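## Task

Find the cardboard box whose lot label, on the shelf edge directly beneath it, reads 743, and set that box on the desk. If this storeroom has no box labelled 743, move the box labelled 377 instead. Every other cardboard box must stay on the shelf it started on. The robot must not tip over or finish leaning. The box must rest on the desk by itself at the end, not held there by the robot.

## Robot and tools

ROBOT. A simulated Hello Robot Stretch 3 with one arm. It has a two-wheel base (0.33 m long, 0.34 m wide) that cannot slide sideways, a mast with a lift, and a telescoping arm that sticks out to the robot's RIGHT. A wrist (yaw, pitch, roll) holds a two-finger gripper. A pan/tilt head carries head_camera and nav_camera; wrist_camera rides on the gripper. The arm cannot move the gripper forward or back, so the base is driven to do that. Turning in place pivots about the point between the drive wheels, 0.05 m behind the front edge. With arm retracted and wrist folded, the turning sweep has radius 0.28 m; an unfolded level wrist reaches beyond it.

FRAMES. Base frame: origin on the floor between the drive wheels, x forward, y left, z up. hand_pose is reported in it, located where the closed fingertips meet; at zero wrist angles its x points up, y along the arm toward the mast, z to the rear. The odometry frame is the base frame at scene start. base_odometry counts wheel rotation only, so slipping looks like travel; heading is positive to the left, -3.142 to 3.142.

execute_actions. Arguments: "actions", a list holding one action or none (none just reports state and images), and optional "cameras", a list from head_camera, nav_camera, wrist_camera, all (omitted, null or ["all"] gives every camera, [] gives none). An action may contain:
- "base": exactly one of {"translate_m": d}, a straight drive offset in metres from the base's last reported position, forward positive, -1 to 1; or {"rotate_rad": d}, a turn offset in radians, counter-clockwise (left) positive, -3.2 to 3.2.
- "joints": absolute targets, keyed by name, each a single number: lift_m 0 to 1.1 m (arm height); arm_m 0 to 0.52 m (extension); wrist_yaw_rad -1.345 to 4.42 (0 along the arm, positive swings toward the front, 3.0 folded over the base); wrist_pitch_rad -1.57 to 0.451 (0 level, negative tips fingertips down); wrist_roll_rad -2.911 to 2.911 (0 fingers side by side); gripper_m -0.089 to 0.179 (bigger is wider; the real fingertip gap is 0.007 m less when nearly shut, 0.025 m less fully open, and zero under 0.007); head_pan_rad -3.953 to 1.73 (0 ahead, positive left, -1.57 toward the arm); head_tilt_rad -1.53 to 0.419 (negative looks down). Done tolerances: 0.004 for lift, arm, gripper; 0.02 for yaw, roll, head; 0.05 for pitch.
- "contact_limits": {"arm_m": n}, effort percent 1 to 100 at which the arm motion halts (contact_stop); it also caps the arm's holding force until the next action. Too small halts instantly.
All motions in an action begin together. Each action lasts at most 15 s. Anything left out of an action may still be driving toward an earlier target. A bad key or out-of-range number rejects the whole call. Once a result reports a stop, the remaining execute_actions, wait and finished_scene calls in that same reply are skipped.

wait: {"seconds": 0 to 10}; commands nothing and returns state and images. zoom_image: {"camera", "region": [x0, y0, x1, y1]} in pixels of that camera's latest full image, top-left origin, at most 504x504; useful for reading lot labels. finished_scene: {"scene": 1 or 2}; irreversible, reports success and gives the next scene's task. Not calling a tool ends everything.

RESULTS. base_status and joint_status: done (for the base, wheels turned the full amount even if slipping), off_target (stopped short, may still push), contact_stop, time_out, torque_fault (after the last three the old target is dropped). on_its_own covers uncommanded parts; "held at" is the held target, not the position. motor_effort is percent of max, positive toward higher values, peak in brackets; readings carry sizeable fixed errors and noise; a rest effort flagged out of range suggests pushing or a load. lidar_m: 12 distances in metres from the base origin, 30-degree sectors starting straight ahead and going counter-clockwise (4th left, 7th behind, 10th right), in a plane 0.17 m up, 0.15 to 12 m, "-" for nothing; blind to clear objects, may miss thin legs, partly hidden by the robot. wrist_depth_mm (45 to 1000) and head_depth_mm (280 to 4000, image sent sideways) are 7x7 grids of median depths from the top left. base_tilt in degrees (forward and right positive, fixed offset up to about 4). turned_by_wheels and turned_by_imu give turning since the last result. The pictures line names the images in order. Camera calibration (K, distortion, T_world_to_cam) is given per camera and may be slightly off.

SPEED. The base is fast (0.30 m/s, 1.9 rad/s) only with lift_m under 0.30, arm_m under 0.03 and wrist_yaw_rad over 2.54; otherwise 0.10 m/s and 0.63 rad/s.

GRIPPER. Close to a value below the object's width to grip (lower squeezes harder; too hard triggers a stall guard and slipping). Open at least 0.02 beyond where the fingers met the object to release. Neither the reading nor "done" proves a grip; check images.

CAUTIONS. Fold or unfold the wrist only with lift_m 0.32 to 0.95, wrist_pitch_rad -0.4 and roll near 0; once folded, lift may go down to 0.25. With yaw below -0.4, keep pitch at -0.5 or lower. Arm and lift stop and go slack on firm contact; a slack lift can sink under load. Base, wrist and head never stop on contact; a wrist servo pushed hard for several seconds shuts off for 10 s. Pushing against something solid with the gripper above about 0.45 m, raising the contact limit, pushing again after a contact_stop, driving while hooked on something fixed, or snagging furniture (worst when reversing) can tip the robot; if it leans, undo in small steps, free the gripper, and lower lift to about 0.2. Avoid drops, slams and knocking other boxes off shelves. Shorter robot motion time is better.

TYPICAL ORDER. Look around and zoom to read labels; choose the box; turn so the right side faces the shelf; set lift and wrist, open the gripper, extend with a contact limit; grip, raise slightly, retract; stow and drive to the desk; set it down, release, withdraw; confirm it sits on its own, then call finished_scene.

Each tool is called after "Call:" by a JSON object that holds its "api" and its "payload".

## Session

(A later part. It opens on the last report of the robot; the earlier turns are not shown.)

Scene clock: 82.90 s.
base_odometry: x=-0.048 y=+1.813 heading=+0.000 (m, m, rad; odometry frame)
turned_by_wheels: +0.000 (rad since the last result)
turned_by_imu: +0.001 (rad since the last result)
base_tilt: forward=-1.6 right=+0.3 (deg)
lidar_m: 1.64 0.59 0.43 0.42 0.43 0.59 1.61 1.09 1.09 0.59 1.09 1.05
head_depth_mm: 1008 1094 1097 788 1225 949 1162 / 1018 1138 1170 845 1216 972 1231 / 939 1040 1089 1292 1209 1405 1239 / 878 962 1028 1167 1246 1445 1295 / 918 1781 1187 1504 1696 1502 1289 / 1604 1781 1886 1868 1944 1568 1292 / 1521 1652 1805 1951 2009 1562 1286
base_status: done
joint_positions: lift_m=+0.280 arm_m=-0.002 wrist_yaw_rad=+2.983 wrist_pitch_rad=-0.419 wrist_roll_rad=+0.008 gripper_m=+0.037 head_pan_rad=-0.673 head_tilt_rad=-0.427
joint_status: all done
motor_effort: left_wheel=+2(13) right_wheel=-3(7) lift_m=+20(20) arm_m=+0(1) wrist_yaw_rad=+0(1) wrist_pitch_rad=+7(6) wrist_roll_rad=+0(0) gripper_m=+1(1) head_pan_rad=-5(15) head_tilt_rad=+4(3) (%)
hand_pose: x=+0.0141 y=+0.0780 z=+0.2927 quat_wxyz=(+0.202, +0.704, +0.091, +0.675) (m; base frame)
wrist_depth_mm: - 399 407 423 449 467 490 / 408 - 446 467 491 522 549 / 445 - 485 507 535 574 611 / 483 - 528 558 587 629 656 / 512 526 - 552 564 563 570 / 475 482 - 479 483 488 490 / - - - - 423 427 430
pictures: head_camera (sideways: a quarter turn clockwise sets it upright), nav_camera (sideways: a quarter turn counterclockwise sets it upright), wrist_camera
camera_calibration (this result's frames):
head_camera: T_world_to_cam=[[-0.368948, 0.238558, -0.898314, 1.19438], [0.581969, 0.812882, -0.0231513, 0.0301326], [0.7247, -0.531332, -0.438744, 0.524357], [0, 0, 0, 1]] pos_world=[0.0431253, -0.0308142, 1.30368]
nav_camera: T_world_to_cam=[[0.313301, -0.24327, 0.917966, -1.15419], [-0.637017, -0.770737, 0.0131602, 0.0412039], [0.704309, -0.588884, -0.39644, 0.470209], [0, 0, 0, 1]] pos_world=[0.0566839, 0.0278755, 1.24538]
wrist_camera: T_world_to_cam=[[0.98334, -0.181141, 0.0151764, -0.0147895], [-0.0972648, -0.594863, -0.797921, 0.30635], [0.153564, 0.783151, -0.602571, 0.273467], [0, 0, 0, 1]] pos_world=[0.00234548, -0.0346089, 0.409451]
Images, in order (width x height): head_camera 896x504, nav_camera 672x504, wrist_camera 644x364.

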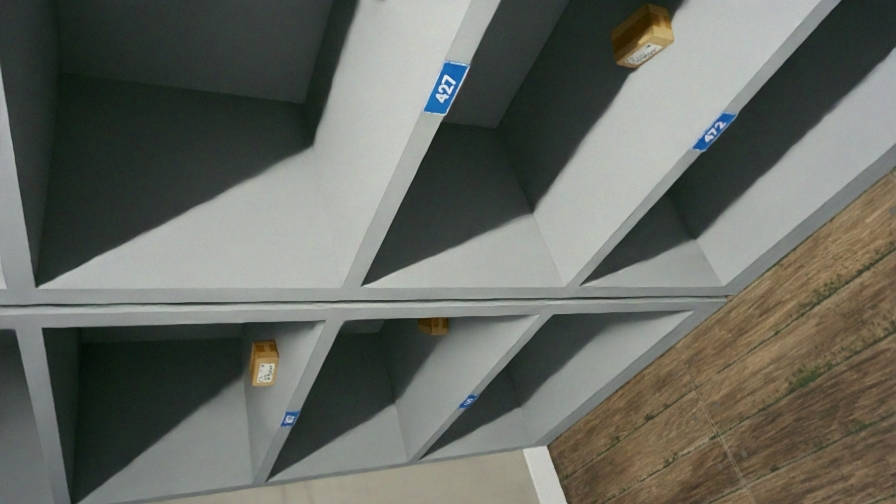

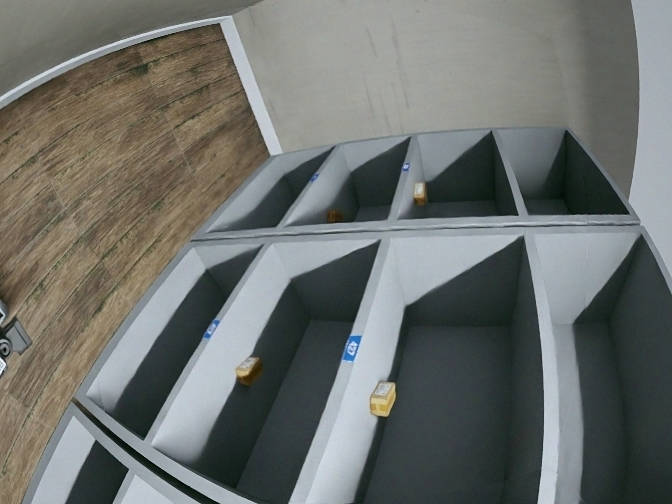

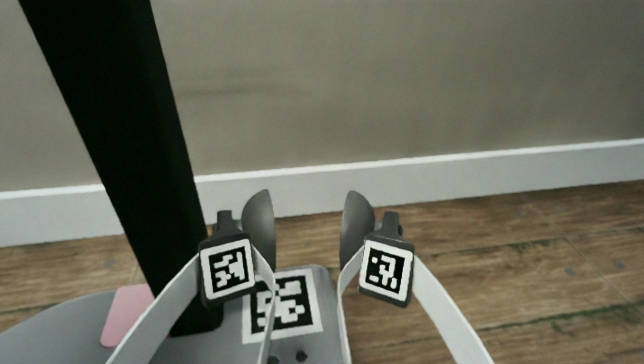

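Call:
{"api": "execute_actions", "payload": {"actions": [{"base": {"translate_m": 0.6}, "joints": {"head_pan_rad": -0.7}}], "cameras": ["head_camera"]}}

Scene clock: 88.87 s.
base_odometry: x=+0.552 y=+1.813 heading=+0.000 (m, m, rad; odometry frame)
turned_by_wheels: +0.000 (rad since the last result)
turned_by_imu: -0.003 (rad since the last result)
base_tilt: forward=-1.6 right=+0.3 (deg)
lidar_m: 1.25 0.60 0.44 0.42 0.43 0.59 1.60 0.85 0.83 1.04 0.65 1.30
head_depth_mm: 990 1067 1078 685 724 784 885 / 1085 1184 1163 843 1213 941 1002 / 1168 1318 1062 1480 1218 1361 1230 / 1186 1375 1143 1592 1256 1501 1288 / 1146 1271 1306 1501 1640 1527 1294 / 1090 1194 1293 1421 1559 1572 1291 / 1065 1148 1225 1334 1455 1520 1286
base_status: done
joint_positions: lift_m=+0.280 arm_m=-0.002 wrist_yaw_rad=+2.983 wrist_pitch_rad=-0.419 wrist_roll_rad=+0.008 gripper_m=+0.037 head_pan_rad=-0.693 head_tilt_rad=-0.427
joint_status: all done
motor_effort: left_wheel=+2(13) right_wheel=-4(7) lift_m=+20(20) arm_m=+0(0) wrist_yaw_rad=+0(0) wrist_pitch_rad=+6(6) wrist_roll_rad=+0(0) gripper_m=+0(1) head_pan_rad=-5(10) head_tilt_rad=+3(3) (%)
hand_pose: x=+0.0141 y=+0.0780 z=+0.2927 quat_wxyz=(+0.202, +0.704, +0.091, +0.675) (m; base frame)
wrist_depth_mm: - 399 414 435 452 478 503 / 409 - 446 468 493 528 553 / 447 - 493 522 549 584 623 / 486 - 533 558 599 625 655 / 517 533 - 549 570 565 574 / 468 489 - 480 484 483 491 / - - - - 423 426 429
pictures: head_camera (sideways: a quarter turn clockwise sets it upright)
camera_calibration (this result's frames):
head_camera: T_world_to_cam=[[-0.364084, 0.245871, -0.898326, 1.19436], [0.598108, 0.801081, -0.0231528, 0.0300361], [0.71394, -0.545725, -0.438718, 0.524389], [0, 0, 0, 1]] pos_world=[0.0425017, -0.0315483, 1.30368]
Images, in order (width x height): head_camera 896x504.

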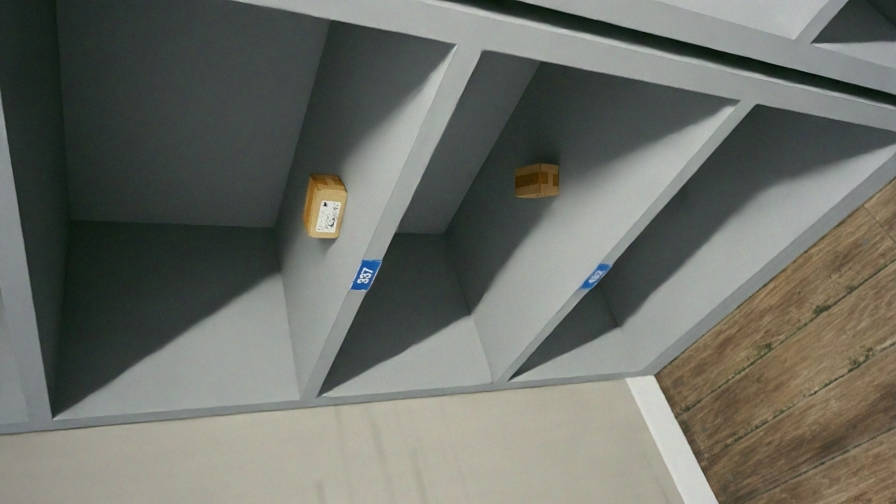

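Call:
{"api": "zoom_image", "payload": {"camera": "head_camera", "region": [560, 245, 630, 305]}}

Call:
{"api": "zoom_image", "payload": {"camera": "head_camera", "region": [330, 245, 400, 305]}}

Region (560, 245, 630, 305) of head_camera's 896x504 image, scaled by 7.200, with more detail than that image has; it fills the top 432 rows of this view, and the rest is white.

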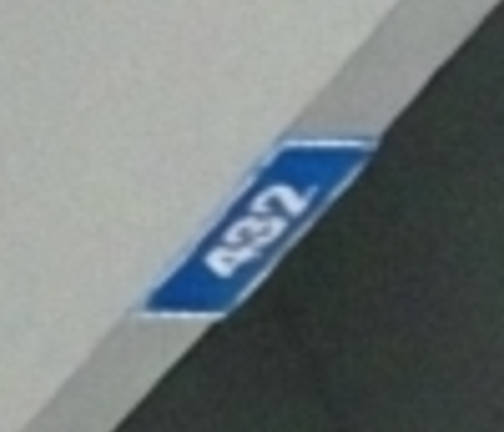

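Region (330, 245, 400, 305) of head_camera's 896x504 image, scaled by 7.200, with more detail than that image has; it fills the top 432 rows of this view, and the rest is white.

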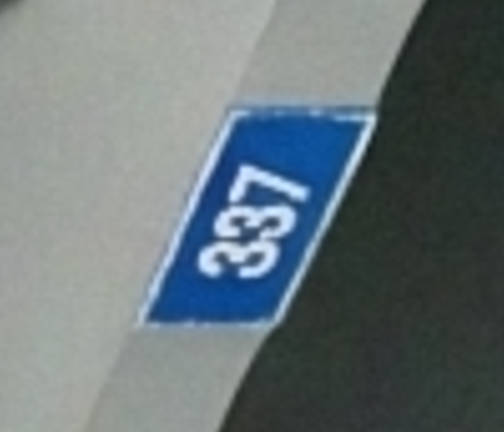

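Call:
{"api": "execute_actions", "payload": {"actions": [{"base": {"rotate_rad": 0.105}}], "cameras": []}}

Call:
{"api": "execute_actions", "payload": {"actions": [{"base": {"translate_m": -1.0}, "joints": {"head_pan_rad": -3.0, "head_tilt_rad": -0.5}}], "cameras": []}}

Call:
{"api": "execute_actions", "payload": {"actions": [{"base": {"translate_m": -1.0}}], "cameras": ["nav_camera"]}}

Scene clock: 113.57 s.
base_odometry: x=+0.552 y=+1.813 heading=+0.105 (m, m, rad; odometry frame)
turned_by_wheels: +0.105 (rad since the last result)
turned_by_imu: +0.106 (rad since the last result)
base_tilt: forward=-1.6 right=+0.3 (deg)
lidar_m: 1.20 0.55 0.43 0.42 0.45 0.66 1.70 0.83 0.91 0.75 0.65 1.27
head_depth_mm: 1066 1154 1162 795 1217 886 887 / 1129 1289 1072 1433 1215 1046 1218 / 1161 1366 1147 1592 1210 1442 1257 / 1154 1268 1298 1513 1639 1526 1296 / 1107 1207 1312 1466 1604 1586 1294 / 1086 1170 1275 1397 1534 1569 1292 / 1028 1102 1193 1305 1411 1511 1281
base_status: done
joint_positions: lift_m=+0.280 arm_m=-0.002 wrist_yaw_rad=+2.983 wrist_pitch_rad=-0.419 wrist_roll_rad=+0.008 gripper_m=+0.037 head_pan_rad=-0.693 head_tilt_rad=-0.427
joint_status: not commanded
motor_effort: left_wheel=-3(11) right_wheel=+3(9) lift_m=+20(20) arm_m=+0(0) wrist_yaw_rad=-1(0) wrist_pitch_rad=+7(6) wrist_roll_rad=+0(0) gripper_m=+1(1) head_pan_rad=-4(5) head_tilt_rad=+2(2) (%)
hand_pose: x=+0.0141 y=+0.0780 z=+0.2927 quat_wxyz=(+0.202, +0.704, +0.091, +0.675) (m; base frame)
wrist_depth_mm: - 409 415 426 435 446 452 / 440 - 453 464 469 483 496 / 478 - 499 510 517 539 549 / 518 - 541 543 567 578 607 / 540 549 - 552 566 562 565 / 471 486 - 478 485 482 491 / - - - - 424 429 434
pictures: none
No camera images: the call's "cameras" was empty. Leave "cameras" out to get every camera's image.

Scene clock: 118.57 s.
base_odometry: x=-0.443 y=+1.708 heading=+0.105 (m, m, rad; odometry frame)
turned_by_wheels: +0.000 (rad since the last result)
turned_by_imu: +0.008 (rad since the last result)
base_tilt: forward=-1.6 right=+0.3 (deg)
lidar_m: 1.46 0.67 0.53 0.52 0.56 0.83 1.54 0.72 0.82 0.90 0.59 1.36
head_depth_mm: 2004 2185 2401 2561 1894 1507 1260 / 2059 2242 2453 2519 1890 1500 1251 / 2124 2332 2609 2547 1889 1498 1242 / 2190 2413 2618 2475 1874 1491 1245 / 1282 1404 1567 1649 1771 1494 1230 / 1332 1424 1621 1478 1576 1400 1221 / 1344 1430 963 1467 994 999 1106
base_status: done
joint_positions: lift_m=+0.280 arm_m=-0.002 wrist_yaw_rad=+2.983 wrist_pitch_rad=-0.419 wrist_roll_rad=+0.008 gripper_m=+0.037 head_pan_rad=-2.993 head_tilt_rad=-0.494
joint_status: all done
motor_effort: left_wheel=-3(15) right_wheel=+3(7) lift_m=+20(20) arm_m=+0(0) wrist_yaw_rad=-1(1) wrist_pitch_rad=+6(6) wrist_roll_rad=+0(0) gripper_m=+1(0) head_pan_rad=-4(57) head_tilt_rad=-3(12) (%)
hand_pose: x=+0.0141 y=+0.0780 z=+0.2927 quat_wxyz=(+0.202, +0.704, +0.091, +0.675) (m; base frame)
wrist_depth_mm: - 505 512 518 524 536 547 / 528 - 554 563 576 586 602 / 588 - 611 616 638 639 657 / 609 - 635 652 662 676 683 / 544 544 - 555 573 559 567 / 468 482 - 480 479 487 488 / - - - - 422 428 433
pictures: none
No camera images: the call's "cameras" was empty. Leave "cameras" out to get every camera's image.

Scene clock: 123.57 s.
base_odometry: x=-1.437 y=+1.603 heading=+0.105 (m, m, rad; odometry frame)
turned_by_wheels: +0.000 (rad since the last result)
turned_by_imu: +0.008 (rad since the last result)
base_tilt: forward=-1.6 right=+0.3 (deg)
lidar_m: 1.73 0.81 0.64 0.63 0.68 1.01 1.52 0.60 0.74 0.84 0.54 0.62
head_depth_mm: 1208 1309 1430 1589 1752 1505 1247 / 1244 1337 1490 1639 1799 1516 1248 / 1269 1398 1534 1720 1821 1502 1243 / 1308 1444 1599 1787 1863 1490 1250 / 1356 1485 1652 1832 1877 1488 1245 / 1388 1551 1708 1919 1868 1487 1205 / 1433 1590 1759 1963 727 806 966
base_status: done
joint_positions: lift_m=+0.280 arm_m=-0.002 wrist_yaw_rad=+2.983 wrist_pitch_rad=-0.419 wrist_roll_rad=+0.008 gripper_m=+0.037 head_pan_rad=-2.993 head_tilt_rad=-0.495
joint_status: not commanded
motor_effort: left_wheel=-3(14) right_wheel=+2(8) lift_m=+20(19) arm_m=+0(0) wrist_yaw_rad=+1(0) wrist_pitch_rad=+5(6) wrist_roll_rad=+0(0) gripper_m=+0(1) head_pan_rad=-4(4) head_tilt_rad=-3(3) (%)
hand_pose: x=+0.0141 y=+0.0780 z=+0.2927 quat_wxyz=(+0.202, +0.704, +0.091, +0.675) (m; base frame)
wrist_depth_mm: 582 599 602 620 618 632 647 / 641 - 654 675 686 702 702 / 676 - 703 718 733 757 755 / 640 - 645 653 676 663 689 / 543 549 - 548 574 562 570 / 470 485 - 475 488 481 489 / - - - - 423 432 427
pictures: nav_camera (sideways: a quarter turn counterclockwise sets it upright)
camera_calibration (this result's frames):
nav_camera: T_world_to_cam=[[-0.451643, -0.0726665, 0.889235, -1.11204], [-0.131276, 0.991242, 0.014327, 0.0366011], [-0.882488, -0.110265, -0.457227, 0.55899], [0, 0, 0, 1]] pos_world=[-0.00413897, -0.0554517, 1.24393]
Images, in order (width x height): nav_camera 672x504.

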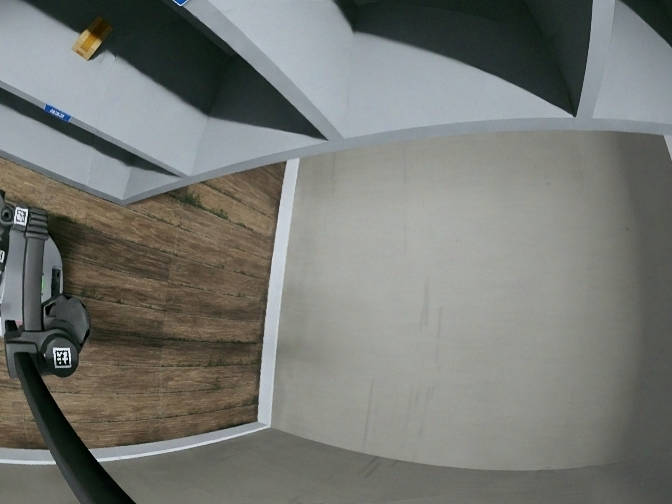

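Call:
{"api": "execute_actions", "payload": {"actions": [{"base": {"translate_m": -0.81}, "joints": {"head_pan_rad": -1.7, "head_tilt_rad": -0.5}}], "cameras": ["nav_camera"]}}

Scene clock: 132.97 s.
base_odometry: x=-2.243 y=+1.518 heading=+0.105 (m, m, rad; odometry frame)
turned_by_wheels: +0.000 (rad since the last result)
turned_by_imu: +0.007 (rad since the last result)
base_tilt: forward=-1.6 right=+0.3 (deg)
lidar_m: 1.96 0.92 0.73 0.72 0.78 0.72 0.71 0.77 1.15 2.68 0.43 1.21
head_depth_mm: 2061 2058 2040 2008 1820 1496 1255 / 2558 2752 2962 2531 1883 1507 1248 / 2539 2795 3109 2553 1892 1493 1242 / 2517 2775 3048 2537 1893 1493 1237 / 2534 2769 3132 2514 1871 1493 1236 / 2489 2731 3097 2443 1881 1488 1205 / 2534 2711 3006 2483 931 939 952
base_status: done
joint_positions: lift_m=+0.280 arm_m=-0.002 wrist_yaw_rad=+2.983 wrist_pitch_rad=-0.419 wrist_roll_rad=+0.008 gripper_m=+0.037 head_pan_rad=-1.707 head_tilt_rad=-0.495
joint_status: all done
motor_effort: left_wheel=-3(15) right_wheel=+3(8) lift_m=+20(20) arm_m=+0(0) wrist_yaw_rad=+0(0) wrist_pitch_rad=+6(6) wrist_roll_rad=+0(0) gripper_m=+0(1) head_pan_rad=+5(57) head_tilt_rad=-3(4) (%)
hand_pose: x=+0.0141 y=+0.0780 z=+0.2927 quat_wxyz=(+0.202, +0.704, +0.091, +0.675) (m; base frame)
wrist_depth_mm: 668 677 685 704 702 705 732 / 734 - 741 755 767 786 796 / 749 - 774 798 797 808 824 / 645 - 647 658 664 672 682 / 539 542 - 551 570 574 573 / 471 482 - 476 489 484 495 / - - - - 425 428 432
pictures: nav_camera (sideways: a quarter turn counterclockwise sets it upright)
camera_calibration (this result's frames):
nav_camera: T_world_to_cam=[[-0.0572198, -0.453961, 0.889182, -1.11438], [-0.988181, 0.152622, 0.0143289, 0.0418257], [-0.142214, -0.877853, -0.457329, 0.554606], [0, 0, 0, 1]] pos_world=[0.0564394, -0.0254054, 1.24392]
Images, in order (width x height): nav_camera 672x504.

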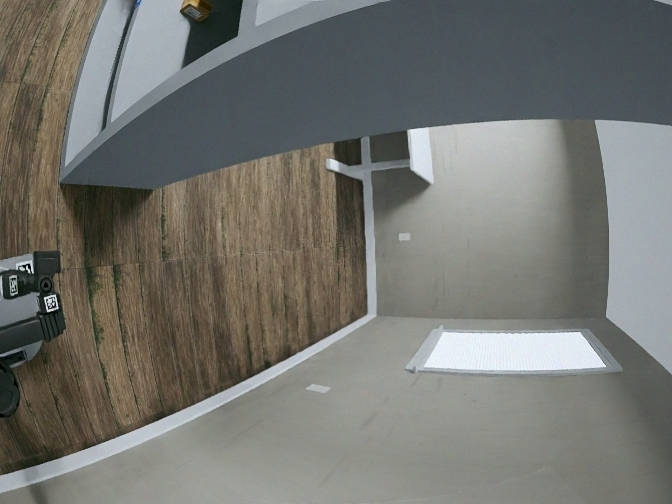

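Call:
{"api": "execute_actions", "payload": {"actions": [{"base": {"rotate_rad": -1.66}, "joints": {"head_pan_rad": 0.0}}], "cameras": []}}

Call:
{"api": "execute_actions", "payload": {"actions": [{"base": {"translate_m": 1.0}, "joints": {"head_pan_rad": 1.2, "head_tilt_rad": -0.4}}], "cameras": ["nav_camera", "head_camera"]}}

Scene clock: 138.90 s.
base_odometry: x=-2.243 y=+1.518 heading=-1.555 (m, m, rad; odometry frame)
turned_by_wheels: -1.660 (rad since the last result)
turned_by_imu: -1.666 (rad since the last result)
base_tilt: forward=-1.6 right=+0.3 (deg)
lidar_m: 2.68 0.43 0.43 1.25 1.00 0.75 0.72 0.76 0.73 0.71 0.74 1.04
head_depth_mm: 2395 2307 2290 2199 1892 1505 1252 / 2478 2787 2970 2547 1880 1505 1248 / 2532 2799 3130 2532 1891 1514 1242 / 2505 2796 3123 2535 1868 1490 1245 / 2553 2795 3101 2529 1872 1490 1237 / 2547 2751 3051 2479 1878 1487 1205 / 2580 2771 3095 2267 868 888 906
base_status: done
joint_positions: lift_m=+0.280 arm_m=-0.002 wrist_yaw_rad=+2.983 wrist_pitch_rad=-0.419 wrist_roll_rad=+0.008 gripper_m=+0.037 head_pan_rad=-0.007 head_tilt_rad=-0.495
joint_status: all done
motor_effort: left_wheel=+2(12) right_wheel=-3(9) lift_m=+20(20) arm_m=+0(0) wrist_yaw_rad=+0(1) wrist_pitch_rad=+6(7) wrist_roll_rad=+0(0) gripper_m=+0(1) head_pan_rad=+4(58) head_tilt_rad=-2(2) (%)
hand_pose: x=+0.0141 y=+0.0780 z=+0.2927 quat_wxyz=(+0.202, +0.704, +0.091, +0.675) (m; base frame)
wrist_depth_mm: - - - - - - 373 / 947 - - - 893 427 411 / 785 - 793 821 738 454 461 / 641 - 653 663 636 498 525 / 546 538 - 548 570 541 562 / 466 489 - 478 484 489 490 / - - - - 427 429 431
pictures: none
No camera images: the call's "cameras" was empty. Leave "cameras" out to get every camera's image.

Scene clock: 144.00 s.
base_odometry: x=-2.227 y=+0.518 heading=-1.555 (m, m, rad; odometry frame)
turned_by_wheels: +0.000 (rad since the last result)
turned_by_imu: -0.006 (rad since the last result)
base_tilt: forward=-1.6 right=+0.3 (deg)
lidar_m: 2.04 1.72 2.46 0.94 0.39 0.42 1.72 1.02 0.76 0.73 0.77 1.06
head_depth_mm: 2800 2903 2390 2658 2102 1626 1318 / 3375 3461 3609 2973 2112 1621 1321 / 3687 3910 - 3051 2102 1610 1314 / 3548 3799 - 2996 2077 1625 1317 / 3339 3627 3676 2995 2086 1611 1315 / 3293 3508 3862 2902 2068 1598 1304 / 3254 3452 3672 2890 2046 1595 1300
base_status: done
joint_positions: lift_m=+0.280 arm_m=-0.002 wrist_yaw_rad=+2.983 wrist_pitch_rad=-0.419 wrist_roll_rad=+0.008 gripper_m=+0.037 head_pan_rad=+1.193 head_tilt_rad=-0.408
joint_status: all done
motor_effort: left_wheel=+2(13) right_wheel=-3(6) lift_m=+20(20) arm_m=-1(0) wrist_yaw_rad=+0(0) wrist_pitch_rad=+6(7) wrist_roll_rad=+0(0) gripper_m=+0(0) head_pan_rad=+5(58) head_tilt_rad=+3(12) (%)
hand_pose: x=+0.0141 y=+0.0780 z=+0.2927 quat_wxyz=(+0.202, +0.704, +0.091, +0.675) (m; base frame)
wrist_depth_mm: - 931 - - - - - / 383 - - - - - - / 404 - 810 816 818 852 831 / 407 - 658 661 666 677 686 / 411 508 - 550 567 564 570 / 447 485 - 479 484 482 489 / - - - - 420 427 433
pictures: head_camera (sideways: a quarter turn clockwise sets it upright), nav_camera (sideways: a quarter turn counterclockwise sets it upright)
camera_calibration (this result's frames):
head_camera: T_world_to_cam=[[-0.114564, -0.406177, -0.906584, 1.20361], [-0.946795, 0.320931, -0.0241411, 0.0407473], [0.300757, 0.855583, -0.421334, 0.504288], [0, 0, 0, 1]] pos_world=[0.0248029, 0.0443437, 1.30464]
nav_camera: T_world_to_cam=[[0.135114, 0.353958, 0.92545, -1.16287], [0.922551, -0.385663, 0.0128141, 0.0321407], [0.361448, 0.852043, -0.378653, 0.449154], [0, 0, 0, 1]] pos_world=[-0.0348766, 0.0413046, 1.24584]
Images, in order (width x height): head_camera 896x504, nav_camera 672x504.

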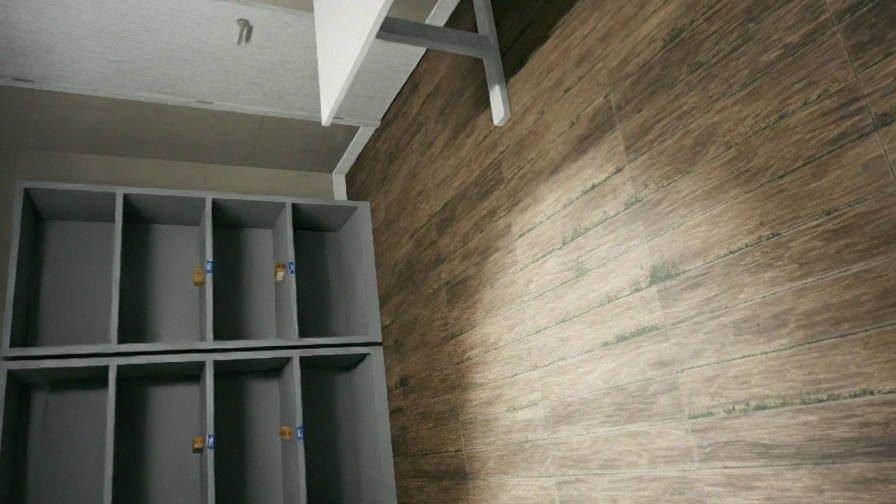

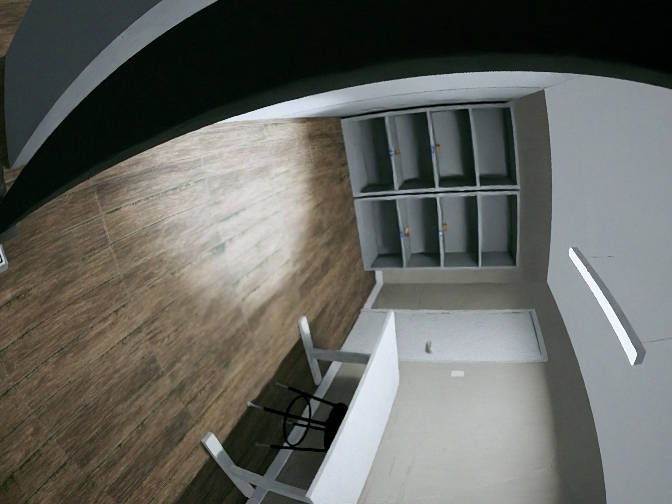

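Call:
{"api": "execute_actions", "payload": {"actions": [{"base": {"rotate_rad": 1.47}, "joints": {"head_pan_rad": 0.05, "head_tilt_rad": -0.4}}], "cameras": []}}

Call:
{"api": "execute_actions", "payload": {"actions": [{"base": {"translate_m": 1.0}}], "cameras": []}}

Call:
{"api": "execute_actions", "payload": {"actions": [{"base": {"translate_m": 1.0}}], "cameras": ["head_camera"]}}

Scene clock: 153.70 s.
base_odometry: x=-2.227 y=+0.518 heading=-0.085 (m, m, rad; odometry frame)
turned_by_wheels: +1.470 (rad since the last result)
turned_by_imu: +1.477 (rad since the last result)
base_tilt: forward=-1.6 right=+0.3 (deg)
lidar_m: 1.43 0.40 0.39 1.72 1.14 0.78 0.73 0.75 0.97 2.04 1.72 2.03
head_depth_mm: 3352 3541 3825 2991 2122 1632 1319 / 3101 3555 3873 3001 2097 1633 1318 / 3262 3584 3776 2999 2116 1614 1307 / 3279 3564 3837 2976 2074 1614 1323 / 2185 2260 2355 2439 1991 1605 1308 / 1112 1135 1167 1188 1212 1241 1232 / 746 761 771 781 793 805 812
base_status: done
joint_positions: lift_m=+0.280 arm_m=-0.002 wrist_yaw_rad=+2.983 wrist_pitch_rad=-0.419 wrist_roll_rad=+0.008 gripper_m=+0.037 head_pan_rad=+0.057 head_tilt_rad=-0.408
joint_status: all done
motor_effort: left_wheel=-3(11) right_wheel=+2(12) lift_m=+20(20) arm_m=+0(1) wrist_yaw_rad=+1(1) wrist_pitch_rad=+6(6) wrist_roll_rad=+0(0) gripper_m=+0(0) head_pan_rad=-4(58) head_tilt_rad=+3(4) (%)
hand_pose: x=+0.0141 y=+0.0780 z=+0.2927 quat_wxyz=(+0.202, +0.704, +0.091, +0.675) (m; base frame)
wrist_depth_mm: - - - - 549 375 351 / - - - - 571 385 392 / 781 - 809 813 585 415 443 / 640 - 658 662 613 467 508 / 543 542 - 553 550 531 552 / 476 483 - 475 482 488 488 / - - - - 423 427 432
pictures: none
No camera images: the call's "cameras" was empty. Leave "cameras" out to get every camera's image.

Scene clock: 158.80 s.
base_odometry: x=-1.231 y=+0.433 heading=-0.085 (m, m, rad; odometry frame)
turned_by_wheels: +0.000 (rad since the last result)
turned_by_imu: -0.006 (rad since the last result)
base_tilt: forward=-1.6 right=+0.3 (deg)
lidar_m: 1.98 0.53 0.36 0.34 0.35 0.45 1.74 1.76 2.09 1.54 1.73 2.53
head_depth_mm: 2472 2679 2860 2873 2126 1619 1322 / 2346 2416 2653 2832 2122 1635 1313 / 2531 2710 2900 2843 2086 1613 1312 / 2507 2667 2914 2772 2076 1597 1323 / 2433 2556 2677 2744 2100 1608 1311 / 1516 1549 1582 1626 1646 1514 1308 / 1009 1031 1041 1055 1064 1085 1087
base_status: done
joint_positions: lift_m=+0.280 arm_m=-0.002 wrist_yaw_rad=+2.983 wrist_pitch_rad=-0.419 wrist_roll_rad=+0.008 gripper_m=+0.037 head_pan_rad=+0.057 head_tilt_rad=-0.407
joint_status: not commanded
motor_effort: left_wheel=-2(8) right_wheel=+1(11) lift_m=+20(20) arm_m=-1(1) wrist_yaw_rad=+1(1) wrist_pitch_rad=+6(7) wrist_roll_rad=+0(0) gripper_m=+0(0) head_pan_rad=-5(4) head_tilt_rad=+3(2) (%)
hand_pose: x=+0.0141 y=+0.0780 z=+0.2927 quat_wxyz=(+0.202, +0.704, +0.091, +0.675) (m; base frame)
wrist_depth_mm: - 327 342 364 397 421 456 / 326 - 370 397 428 465 507 / 355 - 407 442 480 523 576 / 387 - 449 486 544 588 649 / 425 449 - 532 557 562 565 / 452 478 - 481 483 491 489 / - - - - 422 435 428
pictures: none
No camera images: the call's "cameras" was empty. Leave "cameras" out to get every camera's image.

Scene clock: 163.90 s.
base_odometry: x=-0.234 y=+0.349 heading=-0.085 (m, m, rad; odometry frame)
turned_by_wheels: +0.000 (rad since the last result)
turned_by_imu: -0.006 (rad since the last result)
base_tilt: forward=-1.5 right=+0.3 (deg)
lidar_m: 1.64 0.69 0.46 0.43 0.44 0.56 1.25 2.77 1.47 1.40 1.87 2.11
head_depth_mm: 1325 1460 1579 1890 1962 1620 1327 / 1616 1768 1717 1787 1892 1638 1319 / 1644 1815 1967 2020 1978 1624 1314 / 1666 1821 1965 2002 1970 1625 1320 / 1648 1807 1986 1976 1955 1599 1300 / 1595 1731 1740 1731 1878 1597 1310 / 1279 1324 1343 1358 1374 1380 1264
base_status: done
joint_positions: lift_m=+0.280 arm_m=-0.002 wrist_yaw_rad=+2.983 wrist_pitch_rad=-0.419 wrist_roll_rad=+0.008 gripper_m=+0.037 head_pan_rad=+0.057 head_tilt_rad=-0.407
joint_status: not commanded
motor_effort: left_wheel=-1(9) right_wheel=+0(10) lift_m=+20(20) arm_m=-1(1) wrist_yaw_rad=+1(0) wrist_pitch_rad=+6(6) wrist_roll_rad=+0(0) gripper_m=+0(0) head_pan_rad=-4(5) head_tilt_rad=+3(4) (%)
hand_pose: x=+0.0141 y=+0.0780 z=+0.2927 quat_wxyz=(+0.202, +0.704, +0.091, +0.675) (m; base frame)
wrist_depth_mm: - 404 422 461 484 522 568 / 402 - 463 497 532 575 643 / 439 - 503 545 592 644 718 / 479 - 555 598 654 672 679 / 520 533 - 551 575 563 572 / 477 481 - 484 484 484 491 / - - - - 425 426 428
pictures: head_camera (sideways: a quarter turn clockwise sets it upright)
camera_calibration (this result's frames):
head_camera: T_world_to_cam=[[-0.415874, -0.0671718, -0.906938, 1.20591], [-0.10779, 0.993879, -0.0241842, 0.0356855], [0.903012, 0.0877014, -0.420569, 0.499619], [0, 0, 0, 1]] pos_world=[0.0541935, 0.00171913, 1.30468]
Images, in order (width x height): head_camera 896x504.

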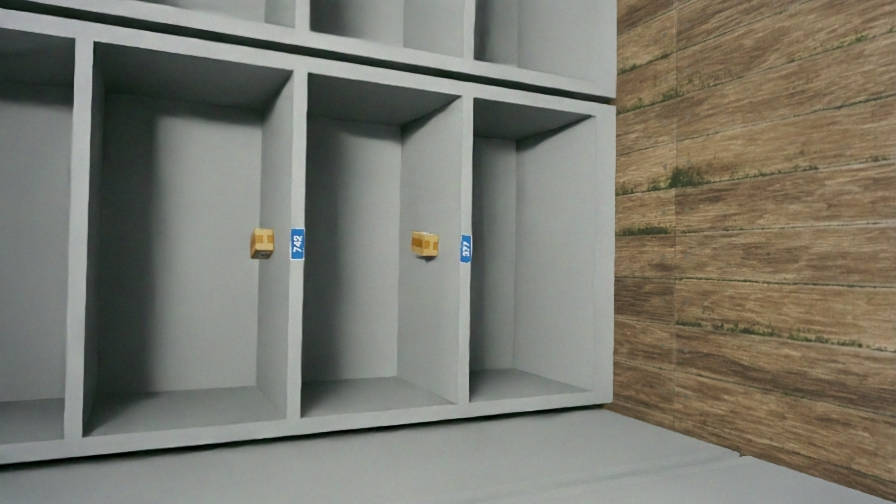

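Call:
{"api": "zoom_image", "payload": {"camera": "head_camera", "region": [390, 210, 490, 285]}}

Call:
{"api": "zoom_image", "payload": {"camera": "head_camera", "region": [240, 215, 320, 275]}}

Region (390, 210, 490, 285) of head_camera's 896x504 image, scaled by 5.040, with more detail than that image has; it fills the top 378 rows of this view, and the rest is white.

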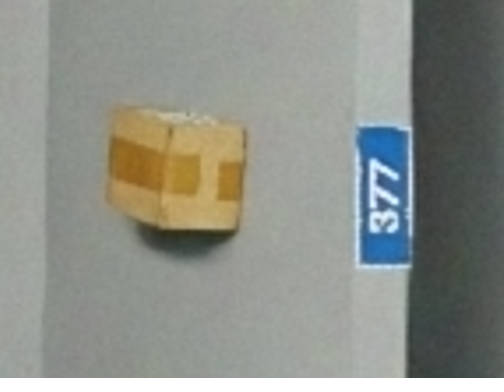

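Region (240, 215, 320, 275) of head_camera's 896x504 image, scaled by 6.300, with more detail than that image has; it fills the top 378 rows of this view, and the rest is white.

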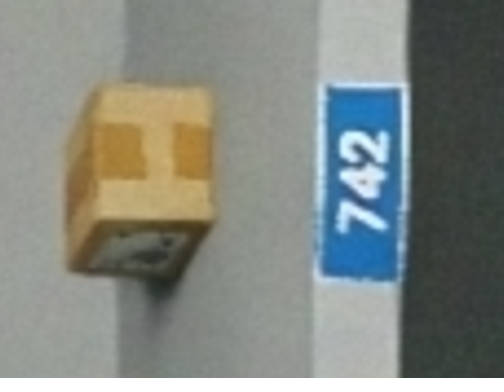

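Call:
{"api": "execute_actions", "payload": {"actions": [{"base": {"translate_m": 0.94}, "joints": {"head_pan_rad": 0.1, "head_tilt_rad": -0.78, "lift_m": 0.292}}], "cameras": ["head_camera"]}}

Scene clock: 200.03 s.
base_odometry: x=+0.702 y=+0.269 heading=-0.085 (m, m, rad; odometry frame)
turned_by_wheels: +0.000 (rad since the last result)
turned_by_imu: -0.005 (rad since the last result)
base_tilt: forward=-1.5 right=+0.3 (deg)
lidar_m: 1.07 0.77 0.56 0.53 0.53 0.68 1.49 1.99 1.65 1.75 1.46 0.73
head_depth_mm: 866 667 1122 1010 1142 1247 1122 / 863 662 1194 1039 1366 1275 1118 / 867 666 1196 1035 1364 1274 1112 / 856 660 1201 1009 1350 1268 1112 / 873 664 1195 1030 1359 1268 1116 / 876 661 1204 1034 1352 1272 1115 / 877 661 1182 1029 1298 1271 1115
base_status: done
joint_positions: lift_m=+0.292 arm_m=-0.002 wrist_yaw_rad=+2.983 wrist_pitch_rad=-0.419 wrist_roll_rad=+0.008 gripper_m=+0.037 head_pan_rad=+0.093 head_tilt_rad=-0.771
joint_status: all done
motor_effort: left_wheel=+0(10) right_wheel=-1(9) lift_m=+36(37) arm_m=-1(1) wrist_yaw_rad=+1(1) wrist_pitch_rad=+6(6) wrist_roll_rad=+0(0) gripper_m=+1(0) head_pan_rad=+4(11) head_tilt_rad=-3(24) (%)
hand_pose: x=+0.0141 y=+0.0780 z=+0.3040 quat_wxyz=(+0.202, +0.704, +0.091, +0.675) (m; base frame)
wrist_depth_mm: - 485 504 544 581 632 619 / 479 - 547 595 642 694 671 / 516 - 596 655 703 749 710 / 569 - 642 674 689 699 631 / 559 556 - 569 591 581 580 / 480 495 - 497 497 503 503 / - - - - 436 441 440
pictures: head_camera (sideways: a quarter turn clockwise sets it upright)
camera_calibration (this result's frames):
head_camera: T_world_to_cam=[[-0.707046, -0.109564, -0.698629, 0.936111], [-0.148832, 0.988852, -0.0044534, 0.0102417], [0.691329, 0.10083, -0.71547, 0.884567], [0, 0, 0, 1]] pos_world=[0.0518709, 0.00324572, 1.28692]
Images, in order (width x height): head_camera 896x504.

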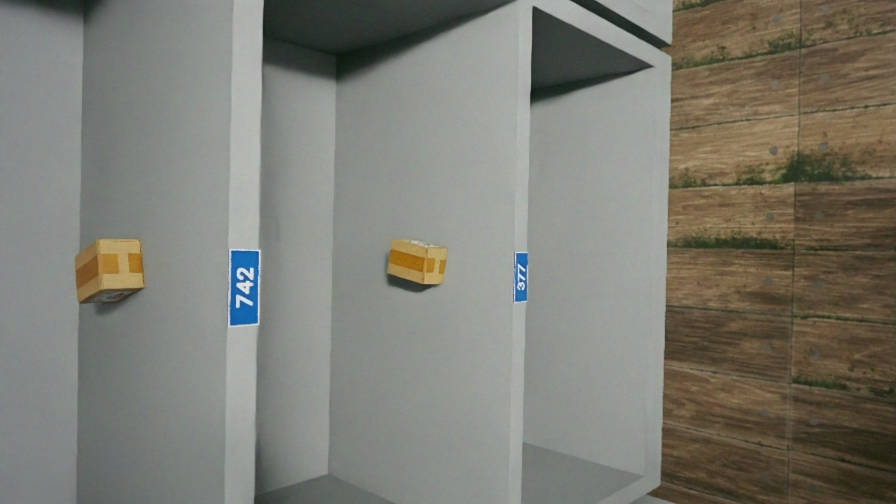

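Call:
{"api": "zoom_image", "payload": {"camera": "head_camera", "region": [375, 220, 465, 300]}}

Region (375, 220, 465, 300) of head_camera's 896x504 image, scaled by 5.600, with more detail than that image has.

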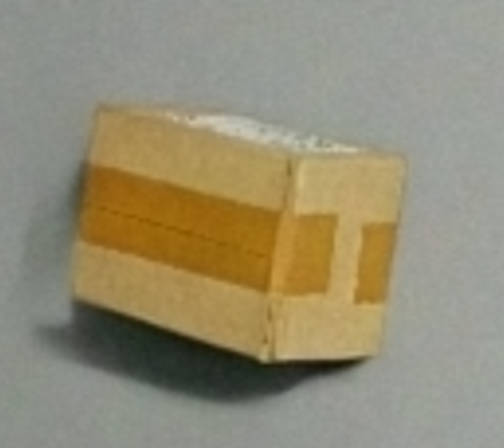

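Call:
{"api": "execute_actions", "payload": {"actions": [{"base": {"rotate_rad": 1.785}, "joints": {"lift_m": 0.675, "arm_m": 0.15, "wrist_yaw_rad": -0.29, "head_pan_rad": -1.6, "head_tilt_rad": -0.78}}], "cameras": ["head_camera", "wrist_camera"]}}

Scene clock: 226.57 s.
base_odometry: x=+0.702 y=+0.269 heading=+1.700 (m, m, rad; odometry frame)
turned_by_wheels: +1.785 (rad since the last result)
turned_by_imu: +1.802 (rad since the last result)
base_tilt: forward=-1.6 right=+0.4 (deg)
lidar_m: 0.53 0.57 0.86 3.66 1.66 1.65 1.75 1.37 0.73 1.08 0.67 0.53
head_depth_mm: 857 662 1159 1032 1259 1248 1148 / 860 661 1173 1037 946 - 1114 / 856 662 1195 1025 - 1221 1114 / 884 660 1198 1039 1389 1254 1111 / 895 661 1202 1030 1384 1273 1112 / 909 692 1208 1032 1352 1269 1118 / 874 685 1008 1002 1203 1254 1104
base_status: done
joint_positions: lift_m=+0.675 arm_m=+0.150 wrist_yaw_rad=-0.288 wrist_pitch_rad=-0.419 wrist_roll_rad=+0.008 gripper_m=+0.037 head_pan_rad=-1.593 head_tilt_rad=-0.771
joint_status: all done
motor_effort: left_wheel=-3(11) right_wheel=+2(10) lift_m=+36(37) arm_m=+3(3) wrist_yaw_rad=-3(0) wrist_pitch_rad=+6(6) wrist_roll_rad=+0(0) gripper_m=+0(0) head_pan_rad=-4(58) head_tilt_rad=-4(5) (%)
hand_pose: x=-0.0852 y=-0.5096 z=+0.6870 quat_wxyz=(+0.661, +0.046, -0.708, -0.245) (m; base frame)
wrist_depth_mm: 559 575 596 633 651 510 383 / 601 616 640 669 673 517 387 / 526 529 494 544 549 503 392 / 423 430 418 442 441 445 398 / 360 364 376 370 377 387 400 / 312 323 784 786 738 569 476 / 672 722 736 738 741 576 740
pictures: head_camera (sideways: a quarter turn clockwise sets it upright), wrist_camera
camera_calibration (this result's frames):
head_camera: T_world_to_cam=[[-0.0275063, 0.714992, -0.698592, 0.931918], [0.999409, 0.0340996, -0.00445046, 0.00323357], [0.0206397, -0.698301, -0.715507, 0.888706], [0, 0, 0, 1]] pos_world=[0.00405933, -0.0458396, 1.28692]
wrist_camera: T_world_to_cam=[[-0.951757, 0.306476, 0.0151737, 0.0541286], [0.173165, 0.57727, -0.79798, 0.882117], [-0.253321, -0.756856, -0.602492, 0.166931], [0, 0, 0, 1]] pos_world=[-0.0589472, -0.399466, 0.803665]
Images, in order (width x height): head_camera 896x504, wrist_camera 644x364.

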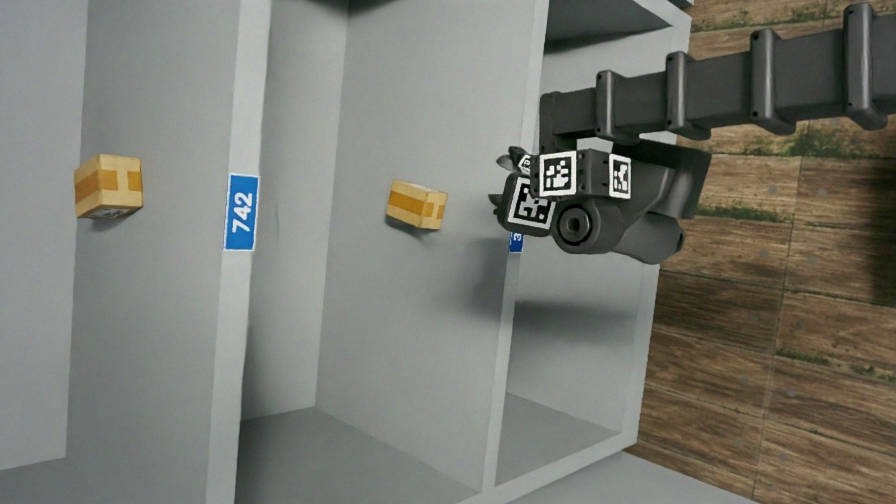

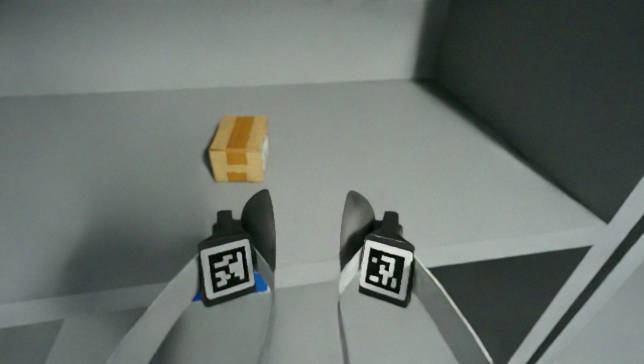

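Call:
{"api": "zoom_image", "payload": {"camera": "wrist_camera", "region": [190, 100, 290, 195]}}

Region (190, 100, 290, 195) of wrist_camera's 644x364 image, scaled by 5.040; it fills the top 479 rows of this view, and the rest is white.

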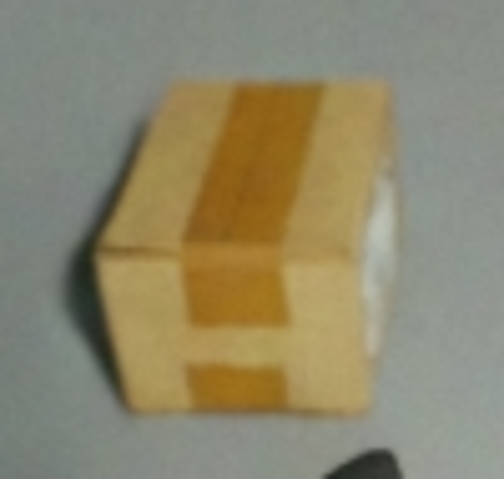

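Call:
{"api": "execute_actions", "payload": {"actions": [{"joints": {"arm_m": 0.48, "wrist_pitch_rad": -0.69, "wrist_yaw_rad": -0.28, "gripper_m": 0.16}}], "cameras": ["head_camera", "wrist_camera"]}}

Scene clock: 240.83 s.
base_odometry: x=+0.702 y=+0.269 heading=+1.700 (m, m, rad; odometry frame)
turned_by_wheels: +0.000 (rad since the last result)
turned_by_imu: +0.001 (rad since the last result)
base_tilt: forward=-1.6 right=+0.4 (deg)
lidar_m: 0.53 0.57 0.86 3.67 1.65 1.65 1.75 1.37 0.73 1.08 0.67 0.53
head_depth_mm: 859 664 1167 1032 1259 1245 1154 / 858 662 1165 1050 - - 1115 / 859 661 1159 1008 1362 1269 1119 / 881 661 1191 1008 1355 1275 1111 / 890 660 1204 1032 1382 1275 1114 / 902 688 1203 1031 1351 1269 1114 / 873 688 1002 1003 1201 1242 1116
base_status: not commanded
joint_positions: lift_m=+0.675 arm_m=+0.480 wrist_yaw_rad=-0.282 wrist_pitch_rad=-0.701 wrist_roll_rad=+0.008 gripper_m=+0.160 head_pan_rad=-1.593 head_tilt_rad=-0.771
joint_status: all done
motor_effort: left_wheel=-3(3) right_wheel=+2(2) lift_m=+36(36) arm_m=+4(2) wrist_yaw_rad=+0(3) wrist_pitch_rad=+3(5) wrist_roll_rad=+0(0) gripper_m=+1(82) head_pan_rad=-4(4) head_tilt_rad=-3(4) (%)
hand_pose: x=-0.0717 y=-0.7978 z=+0.6296 quat_wxyz=(+0.621, +0.146, -0.694, -0.335) (m; base frame)
wrist_depth_mm: 329 338 356 375 391 415 419 / 355 369 372 376 384 387 391 / 322 323 330 331 336 337 340 / 288 293 292 295 299 301 304 / 264 262 265 212 269 277 275 / - 240 241 193 245 - 250 / 218 220 221 184 226 226 228
pictures: head_camera (sideways: a quarter turn clockwise sets it upright), wrist_camera
camera_calibration (this result's frames):
head_camera: T_world_to_cam=[[-0.0274524, 0.714994, -0.698592, 0.931917], [0.999411, 0.0340243, -0.00445046, 0.00323356], [0.0205871, -0.698302, -0.715507, 0.888706], [0, 0, 0, 1]] pos_world=[0.00405587, -0.0458395, 1.28692]
wrist_camera: T_world_to_cam=[[-0.954992, 0.295872, 0.0211962, 0.143669], [0.224779, 0.768447, -0.599136, 1.0314], [-0.193556, -0.567406, -0.800366, 0.197739], [0, 0, 0, 1]] pos_world=[-0.0563615, -0.722887, 0.773169]
Images, in order (width x height): head_camera 896x504, wrist_camera 644x364.

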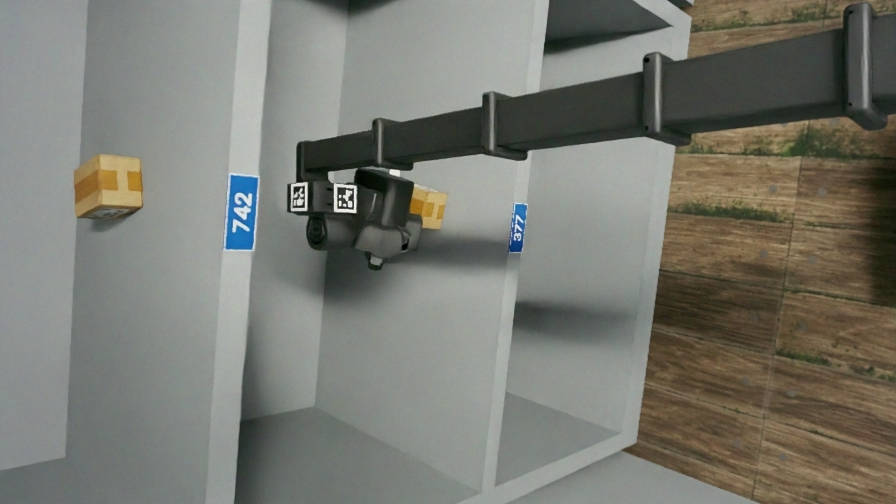

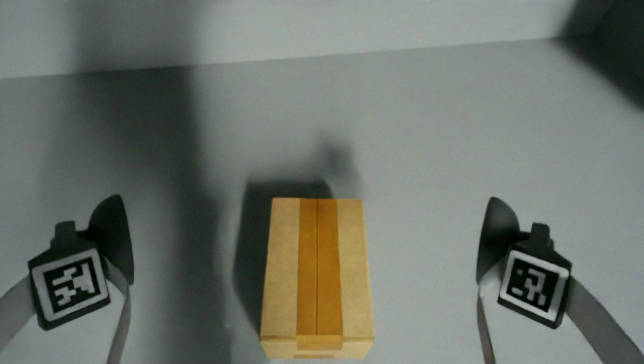

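Call:
{"api": "execute_actions", "payload": {"actions": [{"joints": {"arm_m": 0.487, "lift_m": 0.613, "wrist_yaw_rad": -0.30, "gripper_m": 0.12}}], "cameras": ["wrist_camera"]}}

Scene clock: 247.30 s.
base_odometry: x=+0.702 y=+0.269 heading=+1.700 (m, m, rad; odometry frame)
turned_by_wheels: +0.000 (rad since the last result)
turned_by_imu: +0.001 (rad since the last result)
base_tilt: forward=-1.6 right=+0.4 (deg)
lidar_m: 0.53 0.57 0.86 3.66 1.65 1.65 1.75 1.37 0.73 1.08 0.67 0.53
head_depth_mm: 862 665 1162 1037 1264 1260 1140 / 858 665 1176 1032 1350 - - / 859 660 1169 988 1353 1267 1114 / 882 659 1200 1007 1357 1272 1106 / 892 659 1202 1034 1390 1282 1113 / 899 689 1198 1027 1361 1263 1114 / 875 688 1005 1006 1204 1249 1114
base_status: not commanded
joint_positions: lift_m=+0.613 arm_m=+0.487 wrist_yaw_rad=-0.297 wrist_pitch_rad=-0.701 wrist_roll_rad=+0.008 gripper_m=+0.120 head_pan_rad=-1.593 head_tilt_rad=-0.771
joint_status: all done
motor_effort: left_wheel=-3(3) right_wheel=+2(2) lift_m=+20(29) arm_m=+4(3) wrist_yaw_rad=-3(4) wrist_pitch_rad=+4(4) wrist_roll_rad=+0(0) gripper_m=-1(81) head_pan_rad=-4(4) head_tilt_rad=-4(4) (%)
hand_pose: x=-0.0744 y=-0.8039 z=+0.5684 quat_wxyz=(+0.618, +0.141, -0.695, -0.339) (m; base frame)
wrist_depth_mm: 306 317 324 327 332 336 340 / 273 276 277 283 285 291 292 / 241 243 244 248 250 255 256 / 216 217 214 160 224 227 228 / 195 199 194 144 198 204 205 / 181 - 174 132 177 - 186 / 162 165 163 143 166 170 171
pictures: wrist_camera
camera_calibration (this result's frames):
wrist_camera: T_world_to_cam=[[-0.950235, 0.310811, 0.021201, 0.156571], [0.236853, 0.764978, -0.598924, 0.99803], [-0.20237, -0.564097, -0.800525, 0.146818], [0, 0, 0, 1]] pos_world=[-0.0578951, -0.729316, 0.711956]
Images, in order (width x height): wrist_camera 644x364.

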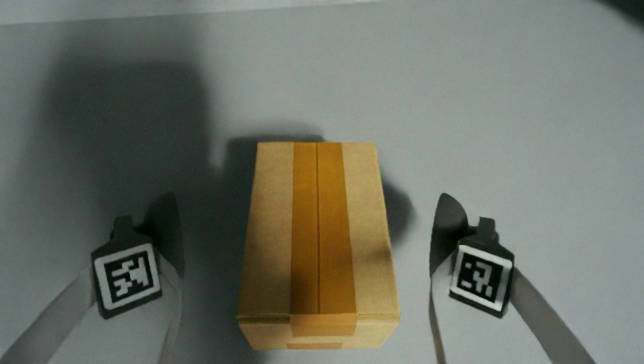

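Call:
{"api": "execute_actions", "payload": {"actions": [{"joints": {"gripper_m": 0.02}}], "cameras": ["wrist_camera"]}}

Scene clock: 249.60 s.
base_odometry: x=+0.702 y=+0.269 heading=+1.700 (m, m, rad; odometry frame)
turned_by_wheels: +0.000 (rad since the last result)
turned_by_imu: +0.000 (rad since the last result)
base_tilt: forward=-1.5 right=+0.3 (deg)
lidar_m: 0.53 0.57 0.86 3.66 1.65 1.65 1.75 1.37 0.73 1.08 0.67 0.53
head_depth_mm: 856 664 1160 1034 1257 1243 1139 / 857 664 1178 1032 1349 - - / 862 661 1175 990 1363 1272 1111 / 883 660 1190 1003 1358 1269 1119 / 896 690 1202 1033 1392 1268 1111 / 904 690 1197 1029 1354 1264 1115 / 876 690 1006 1004 1197 1238 1112
base_status: not commanded
joint_positions: lift_m=+0.613 arm_m=+0.487 wrist_yaw_rad=-0.299 wrist_pitch_rad=-0.708 wrist_roll_rad=+0.008 gripper_m=+0.021 head_pan_rad=-1.593 head_tilt_rad=-0.771
joint_status: all done
motor_effort: left_wheel=-4(4) right_wheel=+3(3) lift_m=+20(20) arm_m=+4(3) wrist_yaw_rad=-2(3) wrist_pitch_rad=+5(6) wrist_roll_rad=+0(0) gripper_m=-15(85) head_pan_rad=-4(4) head_tilt_rad=-4(4) (%)
hand_pose: x=-0.0743 y=-0.8026 z=+0.5671 quat_wxyz=(+0.617, +0.142, -0.695, -0.342) (m; base frame)
wrist_depth_mm: 306 314 317 321 324 332 334 / 268 271 274 278 282 287 286 / 237 240 241 246 247 251 253 / 213 215 212 157 221 223 226 / 192 195 141 142 199 201 204 / 176 179 128 129 - 184 185 / 163 164 160 132 165 169 170
pictures: wrist_camera
camera_calibration (this result's frames):
wrist_camera: T_world_to_cam=[[-0.949668, 0.312532, 0.0213315, 0.157573], [0.23958, 0.76849, -0.593316, 0.996082], [-0.201823, -0.558343, -0.804687, 0.153581], [0, 0, 0, 1]] pos_world=[-0.058003, -0.728975, 0.711215]
Images, in order (width x height): wrist_camera 644x364.

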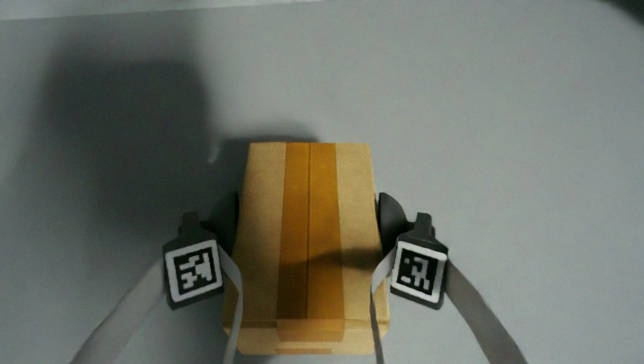

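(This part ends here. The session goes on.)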